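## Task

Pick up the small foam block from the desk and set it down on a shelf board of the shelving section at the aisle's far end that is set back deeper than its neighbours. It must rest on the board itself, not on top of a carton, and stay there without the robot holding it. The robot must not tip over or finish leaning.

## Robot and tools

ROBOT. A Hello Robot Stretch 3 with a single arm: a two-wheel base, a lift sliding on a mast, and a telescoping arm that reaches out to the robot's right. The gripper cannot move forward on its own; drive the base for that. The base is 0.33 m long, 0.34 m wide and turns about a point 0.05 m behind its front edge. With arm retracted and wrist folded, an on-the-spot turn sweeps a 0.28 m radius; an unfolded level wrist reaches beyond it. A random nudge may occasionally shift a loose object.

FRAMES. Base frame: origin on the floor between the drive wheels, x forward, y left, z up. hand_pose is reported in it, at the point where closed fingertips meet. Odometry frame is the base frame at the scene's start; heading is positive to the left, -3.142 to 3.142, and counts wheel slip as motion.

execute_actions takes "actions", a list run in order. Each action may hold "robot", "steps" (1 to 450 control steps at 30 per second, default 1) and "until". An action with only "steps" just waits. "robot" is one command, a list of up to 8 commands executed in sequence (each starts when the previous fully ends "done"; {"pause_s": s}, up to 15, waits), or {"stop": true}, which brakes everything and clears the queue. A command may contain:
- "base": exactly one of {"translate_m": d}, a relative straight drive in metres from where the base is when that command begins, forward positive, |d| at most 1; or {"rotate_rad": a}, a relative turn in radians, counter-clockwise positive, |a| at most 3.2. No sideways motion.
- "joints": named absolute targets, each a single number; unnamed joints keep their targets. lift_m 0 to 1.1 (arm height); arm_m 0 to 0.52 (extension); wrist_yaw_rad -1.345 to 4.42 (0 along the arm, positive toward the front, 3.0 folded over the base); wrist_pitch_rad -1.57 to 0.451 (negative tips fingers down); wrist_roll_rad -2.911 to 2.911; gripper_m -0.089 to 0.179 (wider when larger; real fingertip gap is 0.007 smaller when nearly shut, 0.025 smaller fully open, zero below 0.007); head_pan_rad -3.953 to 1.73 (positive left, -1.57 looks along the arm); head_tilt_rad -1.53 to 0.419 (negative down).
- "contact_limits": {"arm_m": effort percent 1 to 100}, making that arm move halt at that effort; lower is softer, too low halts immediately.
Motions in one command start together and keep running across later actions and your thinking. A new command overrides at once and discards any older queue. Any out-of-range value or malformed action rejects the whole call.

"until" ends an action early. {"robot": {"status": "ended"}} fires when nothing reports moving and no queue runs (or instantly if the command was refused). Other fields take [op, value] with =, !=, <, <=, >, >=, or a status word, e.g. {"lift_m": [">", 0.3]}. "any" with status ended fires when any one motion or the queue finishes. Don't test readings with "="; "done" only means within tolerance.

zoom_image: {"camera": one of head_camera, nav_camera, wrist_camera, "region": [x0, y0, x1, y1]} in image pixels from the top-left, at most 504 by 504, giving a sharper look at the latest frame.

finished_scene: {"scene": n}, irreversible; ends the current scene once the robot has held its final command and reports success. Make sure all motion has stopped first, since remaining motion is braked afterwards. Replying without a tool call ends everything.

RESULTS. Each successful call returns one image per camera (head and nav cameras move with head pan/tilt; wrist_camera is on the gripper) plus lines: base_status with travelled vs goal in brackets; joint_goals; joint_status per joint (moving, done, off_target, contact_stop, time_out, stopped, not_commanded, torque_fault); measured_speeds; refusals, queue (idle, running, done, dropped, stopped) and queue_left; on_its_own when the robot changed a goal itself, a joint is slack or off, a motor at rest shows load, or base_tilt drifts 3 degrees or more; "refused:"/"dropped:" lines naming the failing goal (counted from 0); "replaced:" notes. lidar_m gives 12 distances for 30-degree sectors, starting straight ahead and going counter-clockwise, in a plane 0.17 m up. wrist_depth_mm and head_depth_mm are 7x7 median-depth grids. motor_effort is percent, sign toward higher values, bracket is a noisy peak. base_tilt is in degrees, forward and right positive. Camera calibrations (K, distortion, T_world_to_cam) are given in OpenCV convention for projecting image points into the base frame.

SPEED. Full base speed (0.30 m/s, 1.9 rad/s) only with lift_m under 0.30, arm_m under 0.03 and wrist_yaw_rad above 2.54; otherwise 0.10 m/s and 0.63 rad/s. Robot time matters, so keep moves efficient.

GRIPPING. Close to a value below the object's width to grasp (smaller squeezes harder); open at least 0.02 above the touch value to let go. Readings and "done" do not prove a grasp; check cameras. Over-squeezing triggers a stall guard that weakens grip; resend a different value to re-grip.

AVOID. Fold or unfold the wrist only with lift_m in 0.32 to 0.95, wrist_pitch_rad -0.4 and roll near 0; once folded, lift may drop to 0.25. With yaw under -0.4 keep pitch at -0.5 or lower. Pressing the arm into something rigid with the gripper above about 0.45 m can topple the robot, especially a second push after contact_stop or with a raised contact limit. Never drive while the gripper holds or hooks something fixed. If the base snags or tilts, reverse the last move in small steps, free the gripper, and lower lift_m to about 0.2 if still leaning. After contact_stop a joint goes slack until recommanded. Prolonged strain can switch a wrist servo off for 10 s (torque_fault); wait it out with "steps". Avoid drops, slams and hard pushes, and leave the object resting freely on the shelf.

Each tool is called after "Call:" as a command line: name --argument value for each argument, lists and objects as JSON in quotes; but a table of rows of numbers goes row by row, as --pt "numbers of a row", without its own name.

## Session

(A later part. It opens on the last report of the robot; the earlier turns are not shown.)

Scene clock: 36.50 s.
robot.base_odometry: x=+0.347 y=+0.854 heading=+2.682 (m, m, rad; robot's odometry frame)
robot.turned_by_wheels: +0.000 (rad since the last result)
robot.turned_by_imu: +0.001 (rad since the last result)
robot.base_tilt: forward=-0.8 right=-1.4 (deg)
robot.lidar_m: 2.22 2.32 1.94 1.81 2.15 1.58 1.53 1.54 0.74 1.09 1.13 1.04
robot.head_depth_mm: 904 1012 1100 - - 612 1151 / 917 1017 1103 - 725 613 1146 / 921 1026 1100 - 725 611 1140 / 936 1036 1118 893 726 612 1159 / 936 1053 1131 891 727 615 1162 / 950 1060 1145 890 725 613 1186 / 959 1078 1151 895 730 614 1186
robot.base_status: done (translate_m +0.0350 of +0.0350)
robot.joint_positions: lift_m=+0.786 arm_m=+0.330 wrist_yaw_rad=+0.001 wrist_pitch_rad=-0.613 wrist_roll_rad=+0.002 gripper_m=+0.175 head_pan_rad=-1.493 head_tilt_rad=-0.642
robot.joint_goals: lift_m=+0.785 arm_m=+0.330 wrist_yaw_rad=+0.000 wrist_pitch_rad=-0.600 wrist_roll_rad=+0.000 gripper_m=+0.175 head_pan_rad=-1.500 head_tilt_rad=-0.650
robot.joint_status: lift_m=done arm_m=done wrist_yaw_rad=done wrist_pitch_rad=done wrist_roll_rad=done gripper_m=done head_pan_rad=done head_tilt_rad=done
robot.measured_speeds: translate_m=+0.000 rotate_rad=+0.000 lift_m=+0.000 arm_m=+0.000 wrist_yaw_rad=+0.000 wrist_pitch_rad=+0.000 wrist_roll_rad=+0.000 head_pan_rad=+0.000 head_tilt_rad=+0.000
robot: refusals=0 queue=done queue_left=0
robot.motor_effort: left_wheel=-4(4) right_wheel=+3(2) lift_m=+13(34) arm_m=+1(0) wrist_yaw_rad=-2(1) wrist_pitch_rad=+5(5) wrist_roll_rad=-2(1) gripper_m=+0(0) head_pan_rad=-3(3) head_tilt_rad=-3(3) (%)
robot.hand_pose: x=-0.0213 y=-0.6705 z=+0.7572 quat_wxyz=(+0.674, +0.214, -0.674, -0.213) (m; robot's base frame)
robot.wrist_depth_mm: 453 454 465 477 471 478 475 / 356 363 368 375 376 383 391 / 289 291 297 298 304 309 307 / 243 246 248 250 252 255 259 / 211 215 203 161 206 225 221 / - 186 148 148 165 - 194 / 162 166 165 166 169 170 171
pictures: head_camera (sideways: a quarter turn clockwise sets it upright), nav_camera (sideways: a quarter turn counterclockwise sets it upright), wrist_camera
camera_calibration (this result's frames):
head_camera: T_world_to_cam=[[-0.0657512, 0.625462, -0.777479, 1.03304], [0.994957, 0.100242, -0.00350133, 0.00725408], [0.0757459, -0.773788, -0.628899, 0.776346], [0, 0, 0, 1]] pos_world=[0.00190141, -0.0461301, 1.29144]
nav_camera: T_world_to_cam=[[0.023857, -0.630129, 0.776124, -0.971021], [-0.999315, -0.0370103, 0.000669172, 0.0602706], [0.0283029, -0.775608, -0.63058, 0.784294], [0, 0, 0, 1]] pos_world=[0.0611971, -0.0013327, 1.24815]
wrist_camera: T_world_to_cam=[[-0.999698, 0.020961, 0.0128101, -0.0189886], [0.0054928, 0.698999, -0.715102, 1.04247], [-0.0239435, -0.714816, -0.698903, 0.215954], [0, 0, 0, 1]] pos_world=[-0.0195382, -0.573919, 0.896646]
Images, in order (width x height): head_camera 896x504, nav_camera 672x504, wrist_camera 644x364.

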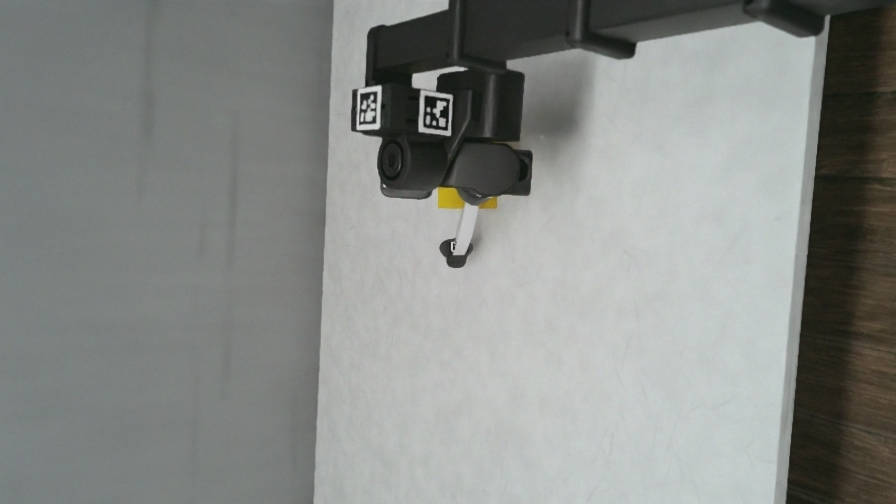

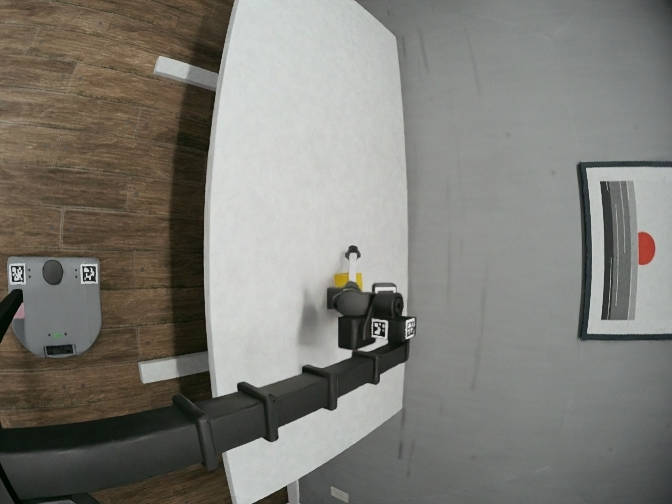

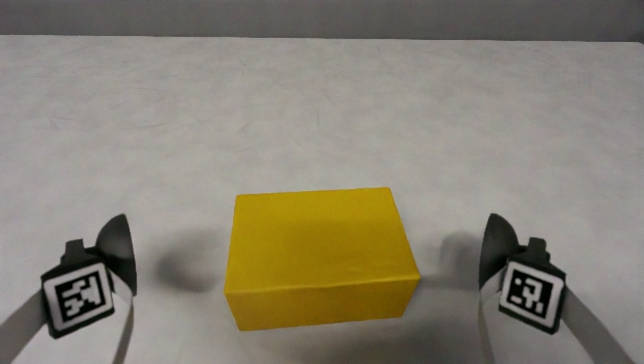

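Call:
execute_actions --actions '[{"robot": [{"joints": {"lift_m": 0.776}}, {"joints": {"gripper_m": 0.06}}, {"pause_s": 0.3}], "steps": 450, "until": {"robot": {"status": "ended"}}}]'

Scene clock: 39.87 s.
robot.base_odometry: x=+0.347 y=+0.854 heading=+2.682 (m, m, rad; robot's odometry frame)
robot.turned_by_wheels: +0.000 (rad since the last result)
robot.turned_by_imu: +0.001 (rad since the last result)
robot.base_tilt: forward=-0.9 right=-1.5 (deg)
robot.lidar_m: 2.22 2.32 1.94 1.82 2.15 1.58 1.52 1.54 0.74 1.09 1.13 1.04
robot.head_depth_mm: 905 1012 1097 - - 600 1152 / 913 1018 1102 - 716 613 1141 / 921 1023 1106 - 714 614 1141 / 929 1041 1114 891 727 613 1158 / 940 1052 1127 894 725 613 1158 / 949 1062 1145 894 725 613 1185 / 955 1076 1154 893 728 614 1182
robot.base_status: done (translate_m +0.0350 of +0.0350)
robot.joint_positions: lift_m=+0.777 arm_m=+0.330 wrist_yaw_rad=+0.001 wrist_pitch_rad=-0.614 wrist_roll_rad=+0.002 gripper_m=+0.061 head_pan_rad=-1.493 head_tilt_rad=-0.642
robot.joint_goals: lift_m=+0.776 arm_m=+0.330 wrist_yaw_rad=+0.000 wrist_pitch_rad=-0.600 wrist_roll_rad=+0.000 gripper_m=+0.060 head_pan_rad=-1.500 head_tilt_rad=-0.650
robot.joint_status: lift_m=done arm_m=done wrist_yaw_rad=done wrist_pitch_rad=done wrist_roll_rad=done gripper_m=done head_pan_rad=done head_tilt_rad=done
robot.measured_speeds: translate_m=+0.000 rotate_rad=+0.000 lift_m=+0.000 arm_m=+0.000 wrist_yaw_rad=+0.000 wrist_pitch_rad=+0.000 wrist_roll_rad=+0.000 head_pan_rad=+0.000 head_tilt_rad=+0.000
robot: refusals=0 queue=done queue_left=0
robot.motor_effort: left_wheel=-4(5) right_wheel=+3(3) lift_m=+12(12) arm_m=+1(1) wrist_yaw_rad=-2(2) wrist_pitch_rad=+6(6) wrist_roll_rad=-2(1) gripper_m=-13(88) head_pan_rad=-3(3) head_tilt_rad=-4(3) (%)
robot.hand_pose: x=-0.0213 y=-0.6702 z=+0.7479 quat_wxyz=(+0.674, +0.214, -0.674, -0.214) (m; robot's base frame)
robot.wrist_depth_mm: 454 455 460 458 463 468 467 / 338 342 347 350 357 363 366 / 274 277 280 284 289 291 294 / 231 233 228 173 240 242 245 / 199 200 148 148 155 207 209 / 175 180 136 140 144 182 182 / 160 155 158 159 160 161 163
pictures: head_camera (sideways: a quarter turn clockwise sets it upright), nav_camera (sideways: a quarter turn counterclockwise sets it upright), wrist_camera
camera_calibration (this result's frames):
head_camera: T_world_to_cam=[[-0.0657513, 0.625462, -0.777479, 1.03304], [0.994957, 0.100242, -0.00350133, 0.00725408], [0.075746, -0.773788, -0.628899, 0.776346], [0, 0, 0, 1]] pos_world=[0.00190142, -0.0461301, 1.29144]
nav_camera: T_world_to_cam=[[0.023857, -0.630129, 0.776124, -0.971021], [-0.999315, -0.0370104, 0.000669172, 0.0602706], [0.028303, -0.775608, -0.63058, 0.784294], [0, 0, 0, 1]] pos_world=[0.0611971, -0.00133269, 1.24815]
wrist_camera: T_world_to_cam=[[-0.999698, 0.0209384, 0.0128482, -0.0189189], [0.00549068, 0.700219, -0.713907, 1.03552], [-0.0239446, -0.713621, -0.700122, 0.211348], [0, 0, 0, 1]] pos_world=[-0.0195382, -0.573872, 0.887479]
Images, in order (width x height): head_camera 896x504, nav_camera 672x504, wrist_camera 644x364.

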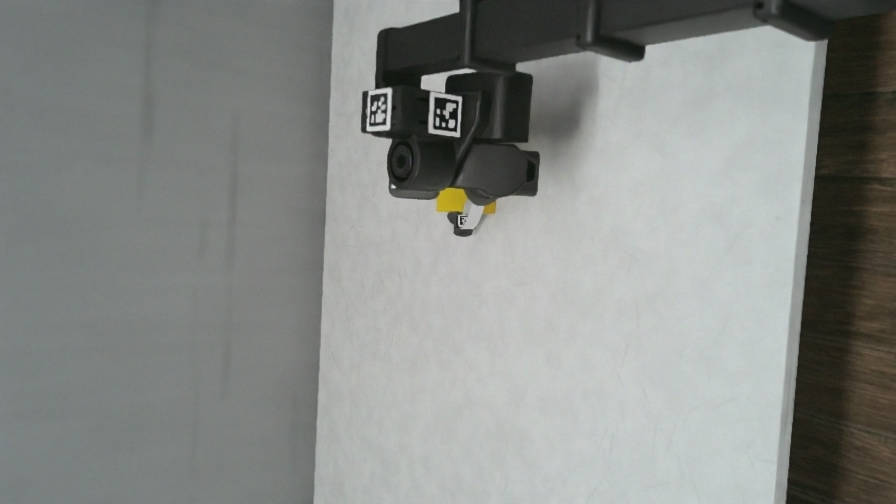

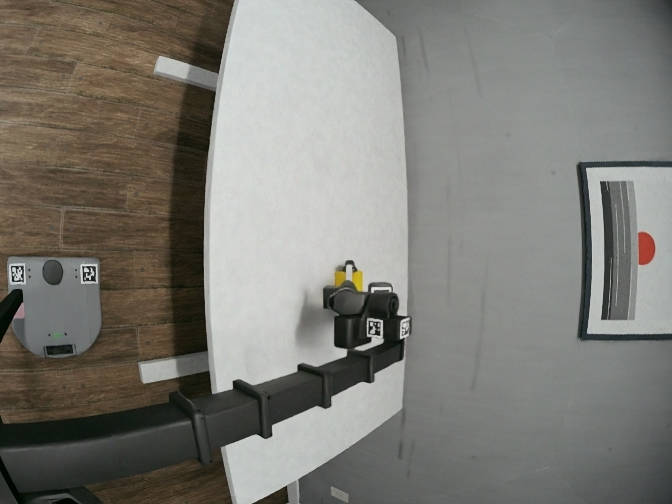

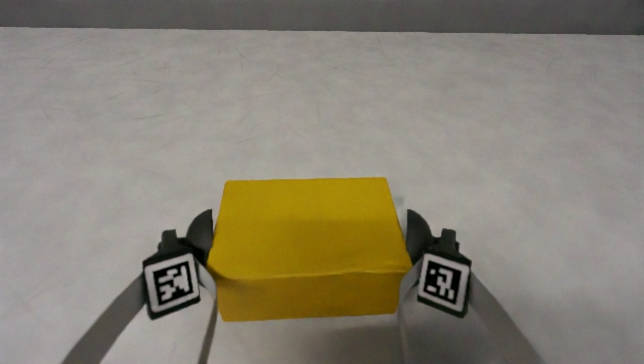

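Call:
execute_actions --actions '[{"robot": [{"joints": {"lift_m": 0.85, "head_pan_rad": 0.0, "head_tilt_rad": -0.35}}, {"joints": {"arm_m": 0.0, "wrist_pitch_rad": -0.4, "wrist_yaw_rad": 2.65}, "base": {"rotate_rad": 1.30}}], "steps": 450, "until": {"robot": {"status": "ended"}}}]'

Scene clock: 47.43 s.
robot.base_odometry: x=+0.347 y=+0.854 heading=-2.302 (m, m, rad; robot's odometry frame)
robot.turned_by_wheels: +1.300 (rad since the last result)
robot.turned_by_imu: +1.316 (rad since the last result)
robot.base_tilt: forward=-1.0 right=-1.5 (deg)
robot.lidar_m: 1.82 1.81 1.77 1.53 1.53 0.74 0.74 1.09 1.04 2.16 2.23 2.11
robot.head_depth_mm: 1715 1869 3729 3065 2273 1755 1427 / 1685 1798 1952 2112 2236 1754 1424 / 1690 1816 1940 2098 2154 1745 1429 / 2365 2558 2704 2834 2278 1749 1426 / 3197 3441 3638 3235 2253 1749 1425 / 3150 3323 3571 2866 2029 1749 1427 / 1491 1586 1697 1826 1988 1746 1425
robot.base_status: done (rotate_rad +1.2998 of +1.3000)
robot.joint_positions: lift_m=+0.849 arm_m=+0.002 wrist_yaw_rad=+2.648 wrist_pitch_rad=-0.422 wrist_roll_rad=+0.002 gripper_m=+0.061 head_pan_rad=-0.007 head_tilt_rad=-0.359
robot.joint_goals: lift_m=+0.850 arm_m=+0.000 wrist_yaw_rad=+2.650 wrist_pitch_rad=-0.400 wrist_roll_rad=+0.000 gripper_m=+0.060 head_pan_rad=+0.000 head_tilt_rad=-0.350
robot.joint_status: lift_m=done arm_m=done wrist_yaw_rad=done wrist_pitch_rad=done wrist_roll_rad=done gripper_m=done head_pan_rad=done head_tilt_rad=done
robot.measured_speeds: translate_m=+0.000 rotate_rad=+0.000 lift_m=+0.000 arm_m=+0.000 wrist_yaw_rad=+0.000 wrist_pitch_rad=+0.000 wrist_roll_rad=+0.000 head_pan_rad=+0.000 head_tilt_rad=+0.000
robot: refusals=0 queue=done queue_left=0
robot.motor_effort: left_wheel=-4(11) right_wheel=+3(6) lift_m=+34(37) arm_m=-3(5) wrist_yaw_rad=+3(4) wrist_pitch_rad=+9(10) wrist_roll_rad=-1(1) gripper_m=-15(14) head_pan_rad=+3(40) head_tilt_rad=+4(20) (%)
robot.hand_pose: x=+0.0849 y=+0.0502 z=+0.8613 quat_wxyz=(+0.313, +0.707, -0.026, +0.634) (m; robot's base frame)
robot.wrist_depth_mm: - - - - - - - / - - - - - - - / - - - - - - - / - - - 172 - - - / - - 148 149 154 - - / - - 136 141 144 - - / - - - 937 - - -
pictures: head_camera (sideways: a quarter turn clockwise sets it upright), nav_camera (sideways: a quarter turn counterclockwise sets it upright), wrist_camera
camera_calibration (this result's frames):
head_camera: T_world_to_cam=[[-0.386507, -0.0143045, -0.922175, 1.22369], [-0.0138178, 0.999857, -0.00971813, 0.0215037], [0.922183, 0.00898631, -0.38665, 0.455989], [0, 0, 0, 1]] pos_world=[0.0527589, -0.00809387, 1.30498]
nav_camera: T_world_to_cam=[[0.387935, -0.0278366, 0.921266, -1.16252], [-0.0462399, -0.998873, -0.0107104, 0.0692736], [0.920526, -0.0384443, -0.388785, 0.464251], [0, 0, 0, 1]] pos_world=[0.0268291, 0.0546829, 1.25222]
wrist_camera: T_world_to_cam=[[0.868783, -0.495122, 0.00838005, -0.0581805], [-0.266539, -0.481821, -0.834749, 0.797893], [0.41734, 0.722982, -0.550567, 0.568996], [0, 0, 0, 1]] pos_world=[0.0257511, -0.0557392, 0.979798]
Images, in order (width x height): head_camera 896x504, nav_camera 672x504, wrist_camera 644x364.

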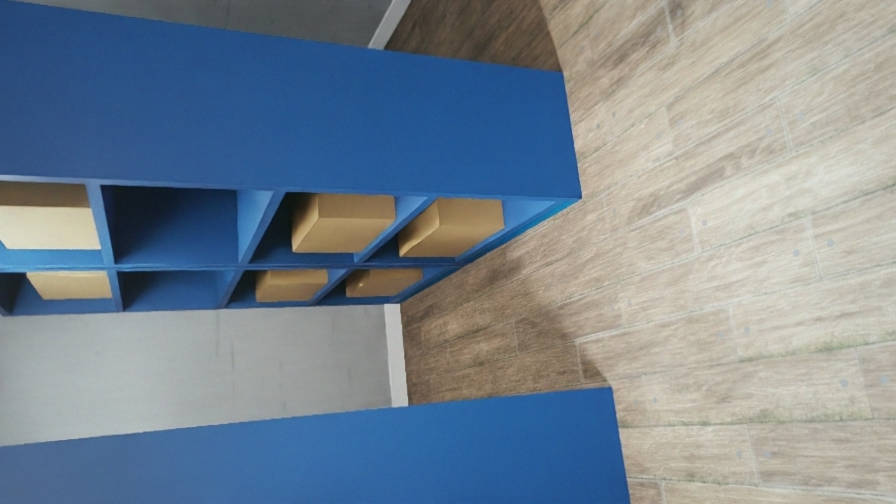

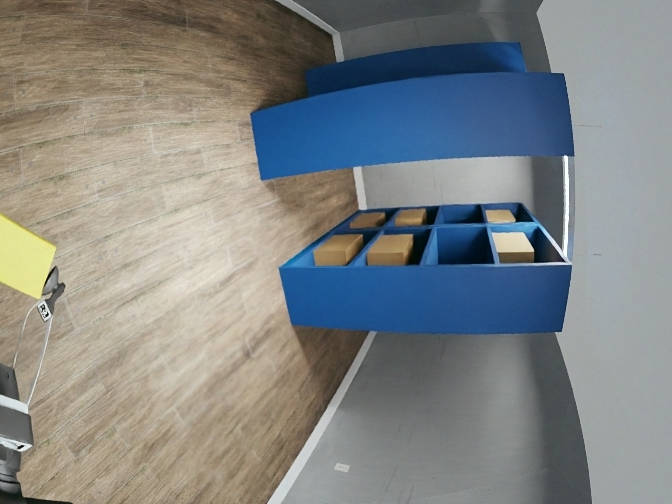

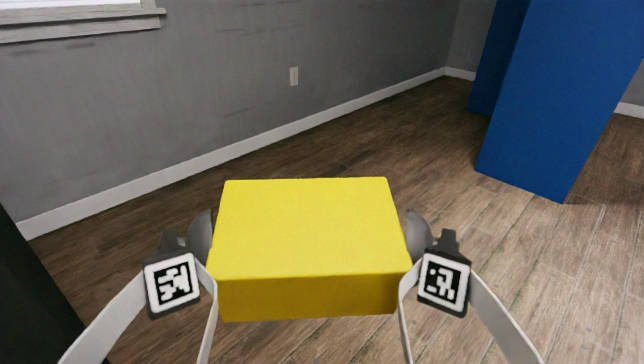

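Call:
execute_actions --actions '[{"robot": {"joints": {"lift_m": 0.28}}, "steps": 450, "until": {"robot": {"status": "ended"}}}]'

Scene clock: 53.57 s.
robot.base_odometry: x=+0.347 y=+0.854 heading=-2.302 (m, m, rad; robot's odometry frame)
robot.turned_by_wheels: +0.000 (rad since the last result)
robot.turned_by_imu: +0.001 (rad since the last result)
robot.base_tilt: forward=-0.8 right=-1.4 (deg)
robot.lidar_m: 1.82 1.82 1.77 1.52 1.53 0.74 0.74 1.09 1.04 2.16 2.23 2.11
robot.head_depth_mm: 1735 1887 3712 3035 2275 1758 1435 / 1684 1799 1953 2109 2236 1748 1426 / 1679 1810 1944 2074 2194 1746 1419 / 2409 2572 2683 2836 2270 1751 1428 / 3188 3455 3639 3287 2255 1744 1420 / 3133 3344 3510 2915 2032 1742 1425 / 1476 1587 1690 1829 1969 1748 1425
robot.base_status: done (rotate_rad +1.2998 of +1.3000)
robot.joint_positions: lift_m=+0.281 arm_m=+0.002 wrist_yaw_rad=+2.648 wrist_pitch_rad=-0.422 wrist_roll_rad=+0.002 gripper_m=+0.061 head_pan_rad=-0.007 head_tilt_rad=-0.359
robot.joint_goals: lift_m=+0.280 arm_m=+0.000 wrist_yaw_rad=+2.650 wrist_pitch_rad=-0.400 wrist_roll_rad=+0.000 gripper_m=+0.060 head_pan_rad=+0.000 head_tilt_rad=-0.350
robot.joint_status: lift_m=done arm_m=done wrist_yaw_rad=done wrist_pitch_rad=done wrist_roll_rad=done gripper_m=done head_pan_rad=done head_tilt_rad=done
robot.measured_speeds: translate_m=+0.000 rotate_rad=+0.000 lift_m=+0.000 arm_m=+0.000 wrist_yaw_rad=+0.000 wrist_pitch_rad=+0.000 wrist_roll_rad=+0.000 head_pan_rad=+0.000 head_tilt_rad=+0.000
robot: refusals=0 queue=done queue_left=0
robot.motor_effort: left_wheel=-4(4) right_wheel=+3(3) lift_m=+13(31) arm_m=-3(3) wrist_yaw_rad=+3(2) wrist_pitch_rad=+9(9) wrist_roll_rad=-2(1) gripper_m=-15(14) head_pan_rad=+3(4) head_tilt_rad=+2(3) (%)
robot.hand_pose: x=+0.0849 y=+0.0502 z=+0.2924 quat_wxyz=(+0.313, +0.707, -0.026, +0.634) (m; robot's base frame)
robot.wrist_depth_mm: - - - - - - - / - - - - - - - / 909 921 931 957 960 - - / 710 697 678 174 732 739 753 / 572 574 147 148 155 596 597 / 491 502 136 140 144 502 500 / - - 405 415 426 428 428
pictures: head_camera (sideways: a quarter turn clockwise sets it upright), nav_camera (sideways: a quarter turn counterclockwise sets it upright), wrist_camera
camera_calibration (this result's frames):
head_camera: T_world_to_cam=[[-0.386507, -0.0143045, -0.922175, 1.22369], [-0.0138176, 0.999857, -0.00971813, 0.0215037], [0.922183, 0.00898612, -0.38665, 0.455989], [0, 0, 0, 1]] pos_world=[0.0527589, -0.00809388, 1.30498]
nav_camera: T_world_to_cam=[[0.387935, -0.0278367, 0.921266, -1.16252], [-0.0462401, -0.998873, -0.0107104, 0.0692736], [0.920526, -0.0384445, -0.388785, 0.464251], [0, 0, 0, 1]] pos_world=[0.0268291, 0.0546829, 1.25222]
wrist_camera: T_world_to_cam=[[0.868783, -0.495122, 0.00837984, -0.0534107], [-0.266536, -0.481815, -0.834753, 0.323062], [0.417342, 0.722986, -0.550561, 0.255807], [0, 0, 0, 1]] pos_world=[0.0257511, -0.0557333, 0.410961]
Images, in order (width x height): head_camera 896x504, nav_camera 672x504, wrist_camera 644x364.

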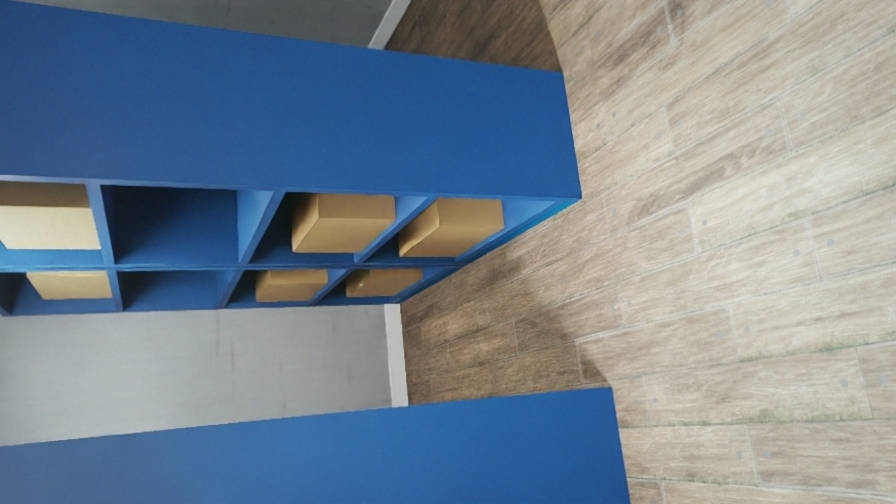

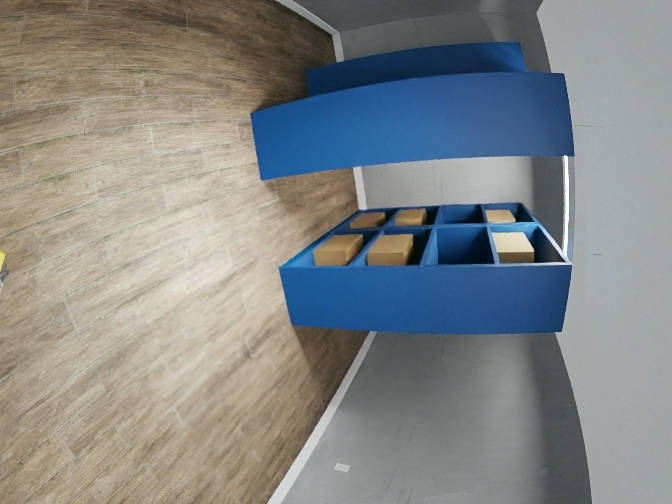

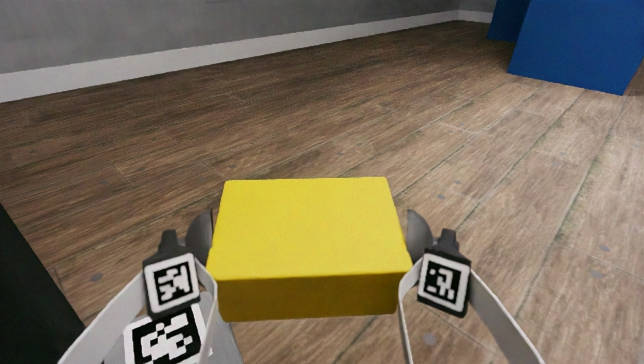

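Call:
execute_actions --actions '[{"robot": {"base": {"translate_m": 1.0}, "joints": {"head_tilt_rad": -0.65}}, "steps": 450, "until": {"robot": {"translate_m": [">", 0.6]}}}, {"robot": [{"base": {"translate_m": 0.73}}, {"base": {"rotate_rad": 0.27}}], "steps": 450, "until": {"robot": {"status": "ended"}}}]'

Scene clock: 63.30 s.
robot.base_odometry: x=-0.542 y=-0.137 heading=-2.032 (m, m, rad; robot's odometry frame)
robot.turned_by_wheels: +0.270 (rad since the last result)
robot.turned_by_imu: +0.279 (rad since the last result)
robot.base_tilt: forward=-0.7 right=-1.4 (deg)
robot.lidar_m: 1.20 0.61 0.77 1.87 1.95 2.04 1.96 1.97 1.94 1.90 0.76 0.63
robot.head_depth_mm: 1188 1276 1105 1102 1299 1270 1159 / 1939 1812 1630 1689 1566 1373 1207 / 2089 2328 2487 2017 1645 1386 1198 / 2066 2327 2500 2015 1644 1394 1201 / 2092 2347 2507 2019 1648 1385 1205 / 2017 1402 1484 1428 1398 1323 1179 / 949 947 1467 1184 991 964 1156
robot.base_status: done (rotate_rad +0.2699 of +0.2700)
robot.joint_positions: lift_m=+0.281 arm_m=+0.002 wrist_yaw_rad=+2.648 wrist_pitch_rad=-0.422 wrist_roll_rad=+0.002 gripper_m=+0.061 head_pan_rad=-0.007 head_tilt_rad=-0.643
robot.joint_goals: lift_m=+0.280 arm_m=+0.000 wrist_yaw_rad=+2.650 wrist_pitch_rad=-0.400 wrist_roll_rad=+0.000 gripper_m=+0.060 head_pan_rad=+0.000 head_tilt_rad=-0.650
robot.joint_status: lift_m=done arm_m=done wrist_yaw_rad=done wrist_pitch_rad=done wrist_roll_rad=done gripper_m=done head_pan_rad=done head_tilt_rad=done
robot.measured_speeds: translate_m=+0.000 rotate_rad=+0.000 lift_m=+0.000 arm_m=+0.000 wrist_yaw_rad=+0.000 wrist_pitch_rad=+0.000 wrist_roll_rad=+0.000 head_pan_rad=+0.000 head_tilt_rad=+0.000
robot: refusals=0 queue=done queue_left=0
robot.motor_effort: left_wheel=-4(12) right_wheel=+3(7) lift_m=+13(13) arm_m=-3(3) wrist_yaw_rad=+2(3) wrist_pitch_rad=+9(9) wrist_roll_rad=-2(2) gripper_m=-14(15) head_pan_rad=+3(3) head_tilt_rad=-2(20) (%)
robot.hand_pose: x=+0.0848 y=+0.0502 z=+0.2924 quat_wxyz=(+0.313, +0.707, -0.026, +0.634) (m; robot's base frame)
robot.wrist_depth_mm: - - - - 623 630 720 / - - - - 652 699 817 / 905 924 927 896 689 757 890 / 702 709 683 173 676 695 750 / 567 576 147 148 154 590 599 / 489 504 136 141 144 495 499 / - - 411 411 422 429 431
pictures: head_camera (sideways: a quarter turn clockwise sets it upright), nav_camera (sideways: a quarter turn counterclockwise sets it upright), wrist_camera
camera_calibration (this result's frames):
head_camera: T_world_to_cam=[[-0.629096, -0.012724, -0.777223, 1.03615], [-0.0159088, 0.999867, -0.00349206, 0.0134083], [0.777164, 0.0101679, -0.629215, 0.772479], [0, 0, 0, 1]] pos_world=[0.0517069, -0.00807708, 1.29142]
nav_camera: T_world_to_cam=[[0.63021, -0.0294146, 0.775867, -0.974385], [-0.0474659, -0.998873, 0.000685715, 0.0544428], [0.774973, -0.0372594, -0.630896, 0.78015], [0, 0, 0, 1]] pos_world=[0.0120564, 0.0547882, 1.24815]
wrist_camera: T_world_to_cam=[[0.86892, -0.494882, 0.00838017, -0.0533697], [-0.266403, -0.481889, -0.834753, 0.323057], [0.417143, 0.723101, -0.550561, 0.255815], [0, 0, 0, 1]] pos_world=[0.025726, -0.0557141, 0.410961]
Images, in order (width x height): head_camera 896x504, nav_camera 672x504, wrist_camera 644x364.

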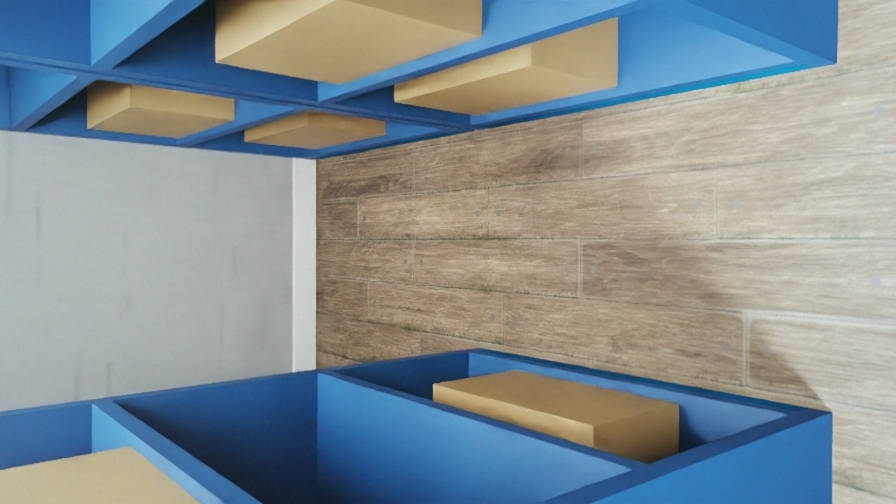

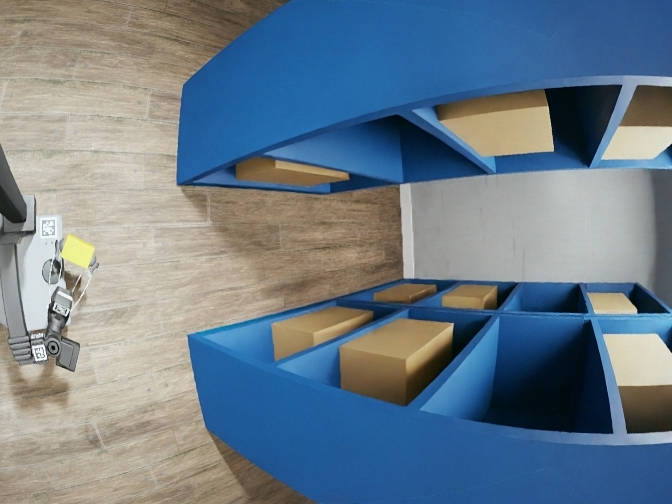

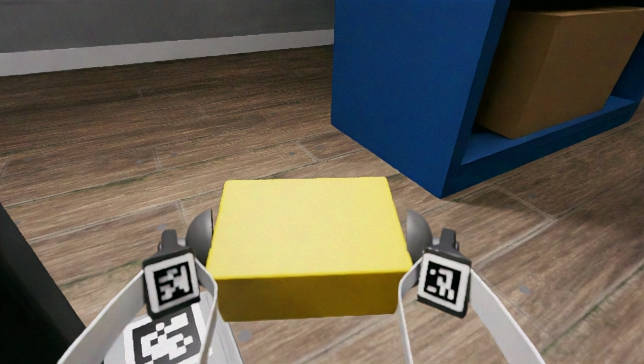

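Call:
zoom_image --camera "head_camera" --region '[300, 120, 800, 400]'

Call:
zoom_image --camera "nav_camera" --region '[0, 130, 440, 400]'

Region (300, 120, 800, 400) of head_camera's 896x504 image, scaled by 1.008, with more detail than that image has; it fills the top 282 rows of this view, and the rest is white.

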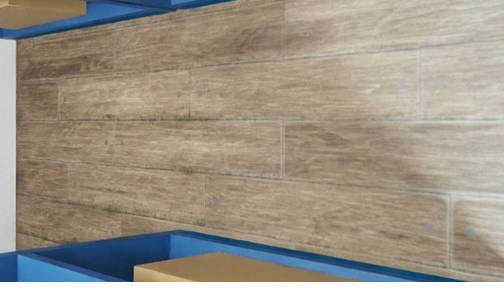

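Region (0, 130, 440, 400) of nav_camera's 672x504 image, scaled by 1.145, with more detail than that image has; it fills the top 309 rows of this view, and the rest is white.

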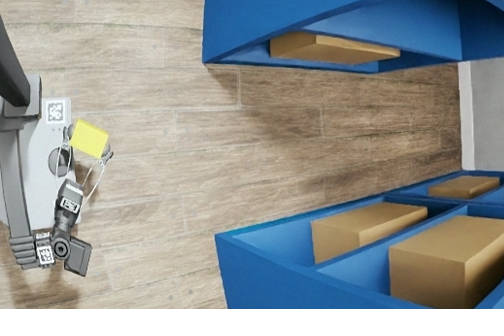

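Call:
execute_actions --actions '[{"robot": {"base": {"translate_m": 1.0}, "joints": {"head_tilt_rad": -0.75}}, "steps": 450, "until": {"robot": {"status": "ended"}}}]'

Scene clock: 71.20 s.
robot.base_odometry: x=-0.987 y=-1.033 heading=-2.032 (m, m, rad; robot's odometry frame)
robot.turned_by_wheels: +0.000 (rad since the last result)
robot.turned_by_imu: +0.005 (rad since the last result)
robot.base_tilt: forward=-0.8 right=-1.4 (deg)
robot.lidar_m: 1.40 0.51 0.32 0.31 0.32 0.51 2.93 0.53 0.59 0.34 0.36 0.49
robot.head_depth_mm: 1184 1157 1133 1103 1340 1134 1082 / 1230 1397 1591 1669 1471 1312 1164 / 1243 1406 1638 1782 1518 1315 1156 / 1246 1410 1635 1799 1521 1320 1160 / 1239 1410 1652 1788 1528 1320 1162 / 1242 1411 1644 1803 1522 1314 1147 / 1245 1420 1643 1816 1527 952 1075
robot.base_status: done (translate_m +1.0000 of +1.0000)
robot.joint_positions: lift_m=+0.281 arm_m=+0.002 wrist_yaw_rad=+2.648 wrist_pitch_rad=-0.422 wrist_roll_rad=+0.002 gripper_m=+0.061 head_pan_rad=-0.007 head_tilt_rad=-0.741
robot.joint_goals: lift_m=+0.280 arm_m=+0.000 wrist_yaw_rad=+2.650 wrist_pitch_rad=-0.400 wrist_roll_rad=+0.000 gripper_m=+0.060 head_pan_rad=+0.000 head_tilt_rad=-0.750
robot.joint_status: lift_m=done arm_m=done wrist_yaw_rad=done wrist_pitch_rad=done wrist_roll_rad=done gripper_m=done head_pan_rad=done head_tilt_rad=done
robot.measured_speeds: translate_m=+0.000 rotate_rad=+0.000 lift_m=+0.000 arm_m=+0.000 wrist_yaw_rad=+0.000 wrist_pitch_rad=+0.000 wrist_roll_rad=+0.000 head_pan_rad=+0.000 head_tilt_rad=+0.000
robot: refusals=0 queue=done queue_left=0
robot.motor_effort: left_wheel=-4(9) right_wheel=+2(6) lift_m=+13(13) arm_m=-3(3) wrist_yaw_rad=+2(3) wrist_pitch_rad=+9(9) wrist_roll_rad=-2(2) gripper_m=-14(14) head_pan_rad=+3(3) head_tilt_rad=-3(12) (%)
robot.hand_pose: x=+0.0848 y=+0.0502 z=+0.2924 quat_wxyz=(+0.313, +0.707, -0.025, +0.634) (m; robot's base frame)
robot.wrist_depth_mm: 402 417 426 629 476 - - / 277 308 352 619 530 - - / 296 330 380 670 594 - - / 314 359 389 173 622 733 753 / 341 382 148 149 154 589 589 / 370 394 136 140 144 495 499 / - - 408 413 422 424 428
pictures: head_camera (sideways: a quarter turn clockwise sets it upright), nav_camera (sideways: a quarter turn counterclockwise sets it upright), wrist_camera
camera_calibration (this result's frames):
head_camera: T_world_to_cam=[[-0.702667, -0.0122295, -0.711414, 0.950824], [-0.016155, 0.999869, -0.00123183, 0.010467], [0.711336, 0.0106273, -0.702772, 0.868557], [0, 0, 0, 1]] pos_world=[0.0504459, -0.00806789, 1.28684]
nav_camera: T_world_to_cam=[[0.70364, -0.0299081, 0.709927, -0.88889], [-0.0471876, -0.998875, 0.00468868, 0.04923], [0.708988, -0.0367989, -0.70426, 0.875979], [0, 0, 0, 1]] pos_world=[0.00672339, 0.0548247, 1.24773]
wrist_camera: T_world_to_cam=[[0.868949, -0.494831, 0.00838026, -0.0533614], [-0.266374, -0.481905, -0.834753, 0.323055], [0.4171, 0.723126, -0.550561, 0.255817], [0, 0, 0, 1]] pos_world=[0.0257205, -0.0557113, 0.410961]
Images, in order (width x height): head_camera 896x504, nav_camera 672x504, wrist_camera 644x364.

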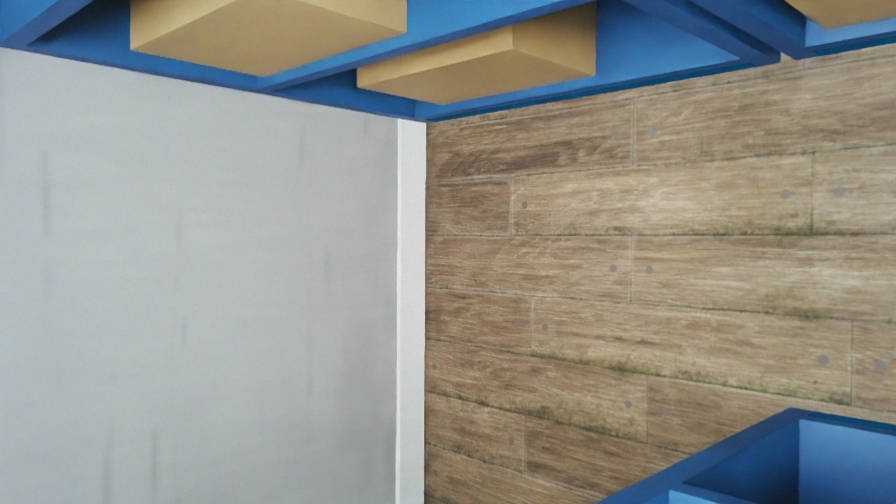

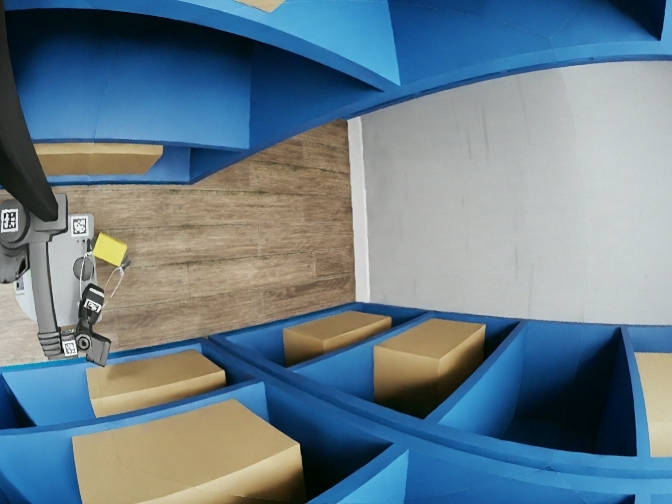

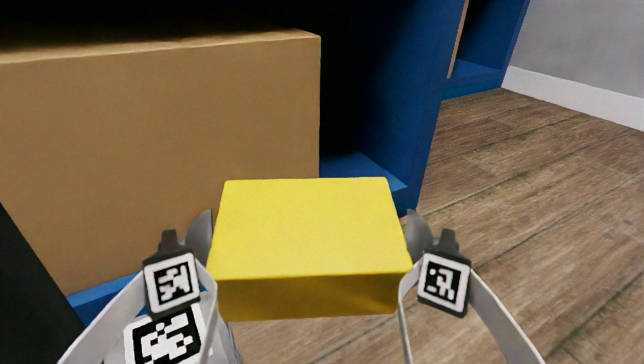

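Call:
execute_actions --actions '[{"robot": {"base": {"translate_m": 0.77}, "joints": {"head_pan_rad": 1.45, "head_tilt_rad": -0.5}}, "steps": 450, "until": {"robot": {"status": "ended"}}}]'

Scene clock: 76.60 s.
robot.base_odometry: x=-1.329 y=-1.723 heading=-2.032 (m, m, rad; robot's odometry frame)
robot.turned_by_wheels: +0.000 (rad since the last result)
robot.turned_by_imu: +0.004 (rad since the last result)
robot.base_tilt: forward=-0.8 right=-1.4 (deg)
robot.lidar_m: 0.65 0.68 0.78 0.76 0.43 0.42 1.21 0.46 0.41 0.35 0.36 0.50
robot.head_depth_mm: 1035 1124 874 1349 1101 1396 1272 / 1023 1107 874 1344 1101 1360 1270 / 1015 1104 875 1332 1104 1179 1256 / 1003 1087 876 1326 1103 1148 1233 / 999 1092 824 1320 1109 1141 1233 / 987 1079 822 1304 1106 1326 1237 / 980 1053 824 1102 1036 1064 1180
robot.base_status: done (translate_m +0.7700 of +0.7700)
robot.joint_positions: lift_m=+0.281 arm_m=+0.002 wrist_yaw_rad=+2.648 wrist_pitch_rad=-0.422 wrist_roll_rad=+0.002 gripper_m=+0.061 head_pan_rad=+1.443 head_tilt_rad=-0.507
robot.joint_goals: lift_m=+0.280 arm_m=+0.000 wrist_yaw_rad=+2.650 wrist_pitch_rad=-0.400 wrist_roll_rad=+0.000 gripper_m=+0.060 head_pan_rad=+1.450 head_tilt_rad=-0.500
robot.joint_status: lift_m=done arm_m=done wrist_yaw_rad=done wrist_pitch_rad=done wrist_roll_rad=done gripper_m=done head_pan_rad=done head_tilt_rad=done
robot.measured_speeds: translate_m=+0.000 rotate_rad=+0.000 lift_m=+0.000 arm_m=+0.000 wrist_yaw_rad=+0.000 wrist_pitch_rad=+0.000 wrist_roll_rad=+0.000 head_pan_rad=+0.000 head_tilt_rad=+0.000
robot: refusals=0 queue=done queue_left=0
robot.motor_effort: left_wheel=-4(11) right_wheel=+2(8) lift_m=+13(13) arm_m=-3(3) wrist_yaw_rad=+2(2) wrist_pitch_rad=+9(9) wrist_roll_rad=-2(1) gripper_m=-14(16) head_pan_rad=+3(39) head_tilt_rad=+2(18) (%)
robot.hand_pose: x=+0.0848 y=+0.0502 z=+0.2924 quat_wxyz=(+0.313, +0.707, -0.025, +0.634) (m; robot's base frame)
robot.wrist_depth_mm: 586 642 735 - 736 572 462 / 636 684 766 - 800 598 480 / 702 720 810 905 820 630 493 / 673 702 678 174 726 637 514 / 574 580 147 149 154 592 522 / 491 494 136 140 144 498 497 / - - 410 414 424 427 433
pictures: head_camera (sideways: a quarter turn clockwise sets it upright), nav_camera (sideways: a quarter turn counterclockwise sets it upright), wrist_camera
camera_calibration (this result's frames):
head_camera: T_world_to_cam=[[-0.0492693, -0.516293, -0.854994, 1.134], [-0.994376, 0.105706, -0.00653009, 0.0233331], [0.0937497, 0.849864, -0.518597, 0.632736], [0, 0, 0, 1]] pos_world=[0.0197546, 0.0452719, 1.29785]
nav_camera: T_world_to_cam=[[0.0912554, 0.512475, 0.85384, -1.07275], [0.985853, -0.167546, -0.00480343, 0.0552862], [0.140596, 0.842198, -0.520514, 0.640417], [0, 0, 0, 1]] pos_world=[-0.0466494, 0.0196635, 1.24957]
wrist_camera: T_world_to_cam=[[0.868966, -0.494801, 0.00838021, -0.0533567], [-0.266358, -0.481914, -0.834753, 0.323054], [0.417075, 0.72314, -0.550561, 0.255819], [0, 0, 0, 1]] pos_world=[0.0257174, -0.0557097, 0.410961]
Images, in order (width x height): head_camera 896x504, nav_camera 672x504, wrist_camera 644x364.

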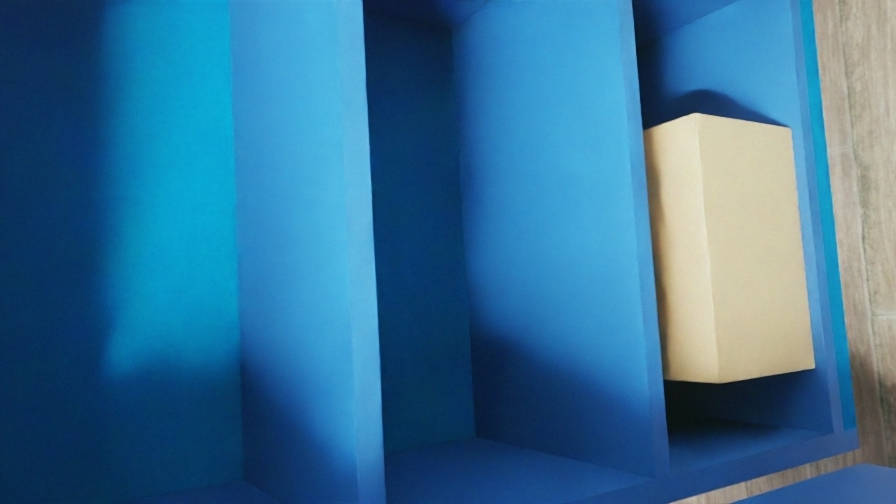

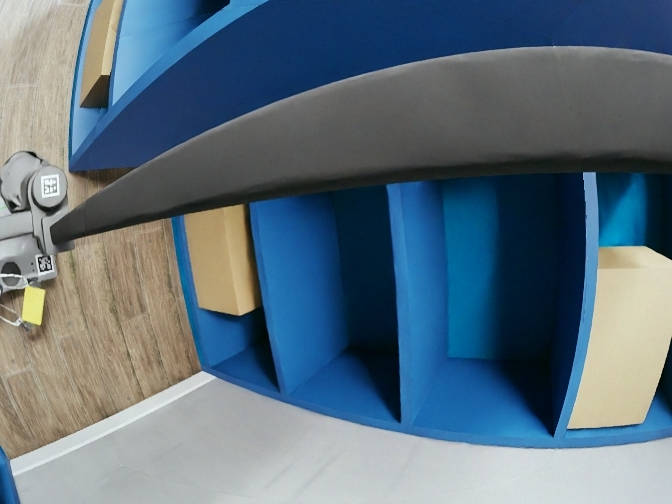

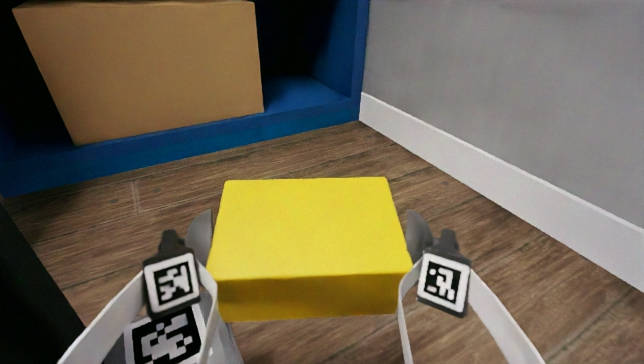

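Call:
zoom_image --camera "head_camera" --region '[560, 150, 896, 350]'

Call:
zoom_image --camera "head_camera" --region '[560, 330, 896, 504]'

Call:
zoom_image --camera "head_camera" --region '[200, 150, 500, 350]'

Region (560, 150, 896, 350) of head_camera's 896x504 image, scaled by 1.500, with more detail than that image has; it fills the top 300 rows of this view, and the rest is white.

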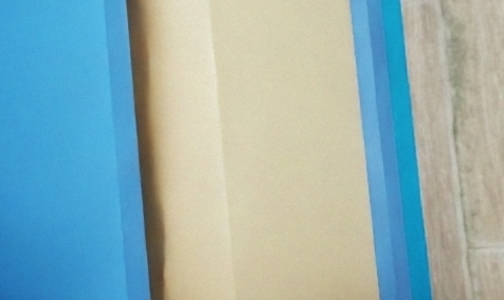

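Region (560, 330, 896, 504) of head_camera's 896x504 image, scaled by 1.500, with more detail than that image has; it fills the top 261 rows of this view, and the rest is white.

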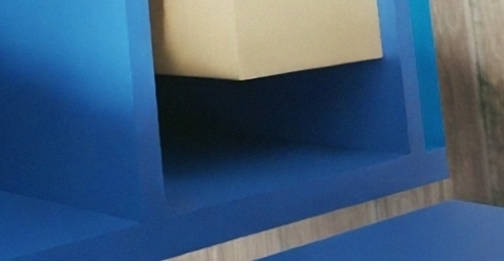

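Region (200, 150, 500, 350) of head_camera's 896x504 image, scaled by 1.680, with more detail than that image has.

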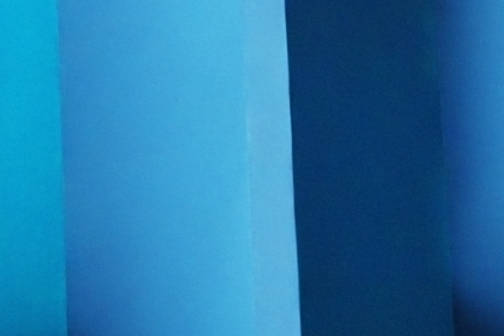

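Call:
execute_actions --actions '[{"robot": {"base": {"rotate_rad": -3.1}, "joints": {"head_pan_rad": -1.5, "head_tilt_rad": -0.6, "lift_m": 0.295}}, "steps": 450, "until": {"robot": {"base_status": ["!=", "moving"]}}}, {"robot": {"joints": {"lift_m": 0.63}}, "steps": 200, "until": {"robot": {"lift_m": [">", 0.34]}}}, {"robot": {"joints": {"wrist_yaw_rad": 0.0}}, "steps": 450, "until": {"robot": {"status": "ended"}}}]'

Scene clock: 87.37 s.
robot.base_odometry: x=-1.329 y=-1.723 heading=+1.152 (m, m, rad; robot's odometry frame)
robot.turned_by_wheels: -3.100 (rad since the last result)
robot.turned_by_imu: -3.127 (rad since the last result)
robot.base_tilt: forward=-0.8 right=-1.4 (deg)
robot.lidar_m: 1.23 0.45 0.41 0.35 0.37 0.53 0.65 0.69 0.78 0.76 0.41 0.43
robot.head_depth_mm: 980 996 776 1261 1072 1161 1233 / 993 1002 1226 1263 1071 1185 1209 / 1007 999 1257 1266 1104 1195 635 / 1016 1004 1221 1263 1100 1321 1207 / 787 828 822 967 1108 1315 1235 / 648 716 780 850 900 954 1023 / 586 607 629 654 681 713 746
robot.base_status: done (rotate_rad -3.0999 of -3.1000)
robot.joint_positions: lift_m=+0.629 arm_m=+0.002 wrist_yaw_rad=+0.002 wrist_pitch_rad=-0.421 wrist_roll_rad=+0.002 gripper_m=+0.061 head_pan_rad=-1.493 head_tilt_rad=-0.593
robot.joint_goals: lift_m=+0.630 arm_m=+0.000 wrist_yaw_rad=+0.000 wrist_pitch_rad=-0.400 wrist_roll_rad=+0.000 gripper_m=+0.060 head_pan_rad=-1.500 head_tilt_rad=-0.600
robot.joint_status: lift_m=done arm_m=done wrist_yaw_rad=done wrist_pitch_rad=done wrist_roll_rad=done gripper_m=done head_pan_rad=done head_tilt_rad=done
robot.measured_speeds: translate_m=+0.000 rotate_rad=+0.000 lift_m=+0.000 arm_m=+0.000 wrist_yaw_rad=+0.000 wrist_pitch_rad=+0.000 wrist_roll_rad=+0.000 head_pan_rad=+0.000 head_tilt_rad=+0.000
robot: refusals=0 queue=done queue_left=0
robot.motor_effort: left_wheel=+3(14) right_wheel=-2(6) lift_m=+34(38) arm_m=-3(3) wrist_yaw_rad=-3(5) wrist_pitch_rad=+9(9) wrist_roll_rad=-1(2) gripper_m=-15(14) head_pan_rad=-3(39) head_tilt_rad=-2(11) (%)
robot.hand_pose: x=-0.0210 y=-0.3709 z=+0.6413 quat_wxyz=(+0.691, +0.149, -0.692, -0.148) (m; robot's base frame)
robot.wrist_depth_mm: 347 453 738 813 819 820 692 / 346 476 666 798 800 799 688 / 352 500 553 566 547 561 564 / 355 509 613 173 741 - 679 / 354 495 148 149 153 910 678 / 360 454 137 140 144 832 701 / 352 568 735 743 772 761 713
pictures: head_camera (sideways: a quarter turn clockwise sets it upright), nav_camera (sideways: a quarter turn counterclockwise sets it upright), wrist_camera
camera_calibration (this result's frames):
head_camera: T_world_to_cam=[[-0.0626954, 0.586608, -0.80744, 1.07208], [0.994978, 0.0999884, -0.00461522, 0.00870438], [0.0780273, -0.803675, -0.589931, 0.725639], [0, 0, 0, 1]] pos_world=[0.00193432, -0.0465854, 1.29376]
nav_camera: T_world_to_cam=[[0.020806, -0.591338, 0.806156, -1.01015], [-0.999315, -0.0369719, -0.00132872, 0.0628717], [0.0305908, -0.805576, -0.591702, 0.733705], [0, 0, 0, 1]] pos_world=[0.0614012, -0.0039607, 1.24856]
wrist_camera: T_world_to_cam=[[-0.999731, 0.0215513, 0.00860479, -0.0205357], [0.00468083, 0.550464, -0.834846, 0.771817], [-0.0227287, -0.83458, -0.550417, 0.20947], [0, 0, 0, 1]] pos_world=[-0.019382, -0.249596, 0.759821]
Images, in order (width x height): head_camera 896x504, nav_camera 672x504, wrist_camera 644x364.

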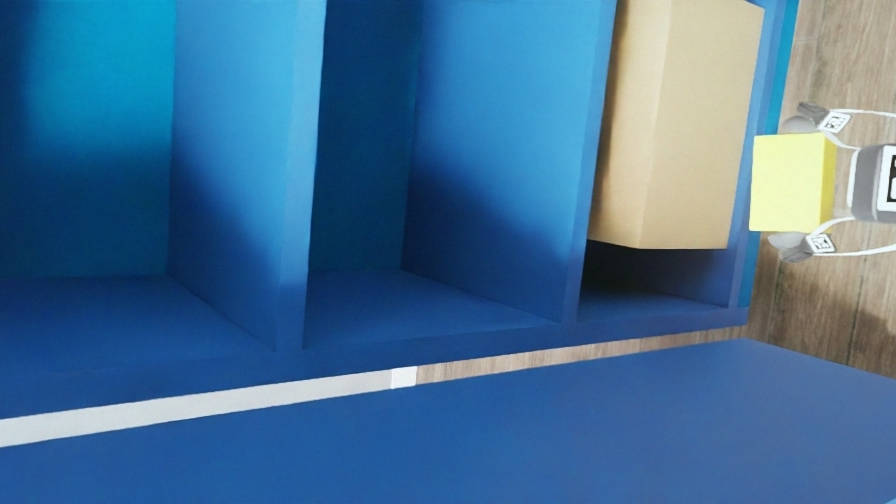

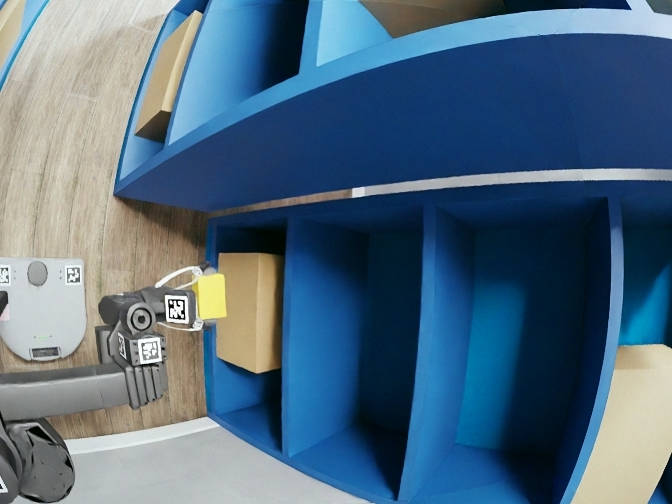

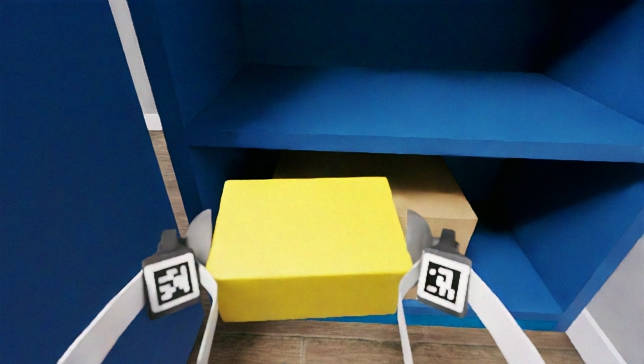

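Call:
zoom_image --camera "wrist_camera" --region '[140, 40, 500, 200]'

Call:
zoom_image --camera "head_camera" --region '[540, 60, 896, 340]'

Region (140, 40, 500, 200) of wrist_camera's 644x364 image, scaled by 1.400.

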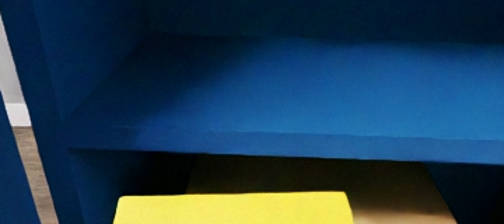

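Region (540, 60, 896, 340) of head_camera's 896x504 image, scaled by 1.416, with more detail than that image has; it fills the top 396 rows of this view, and the rest is white.

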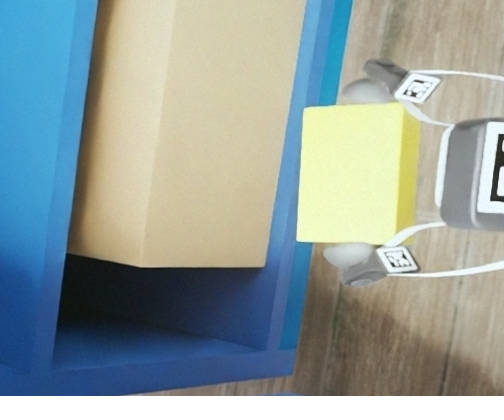

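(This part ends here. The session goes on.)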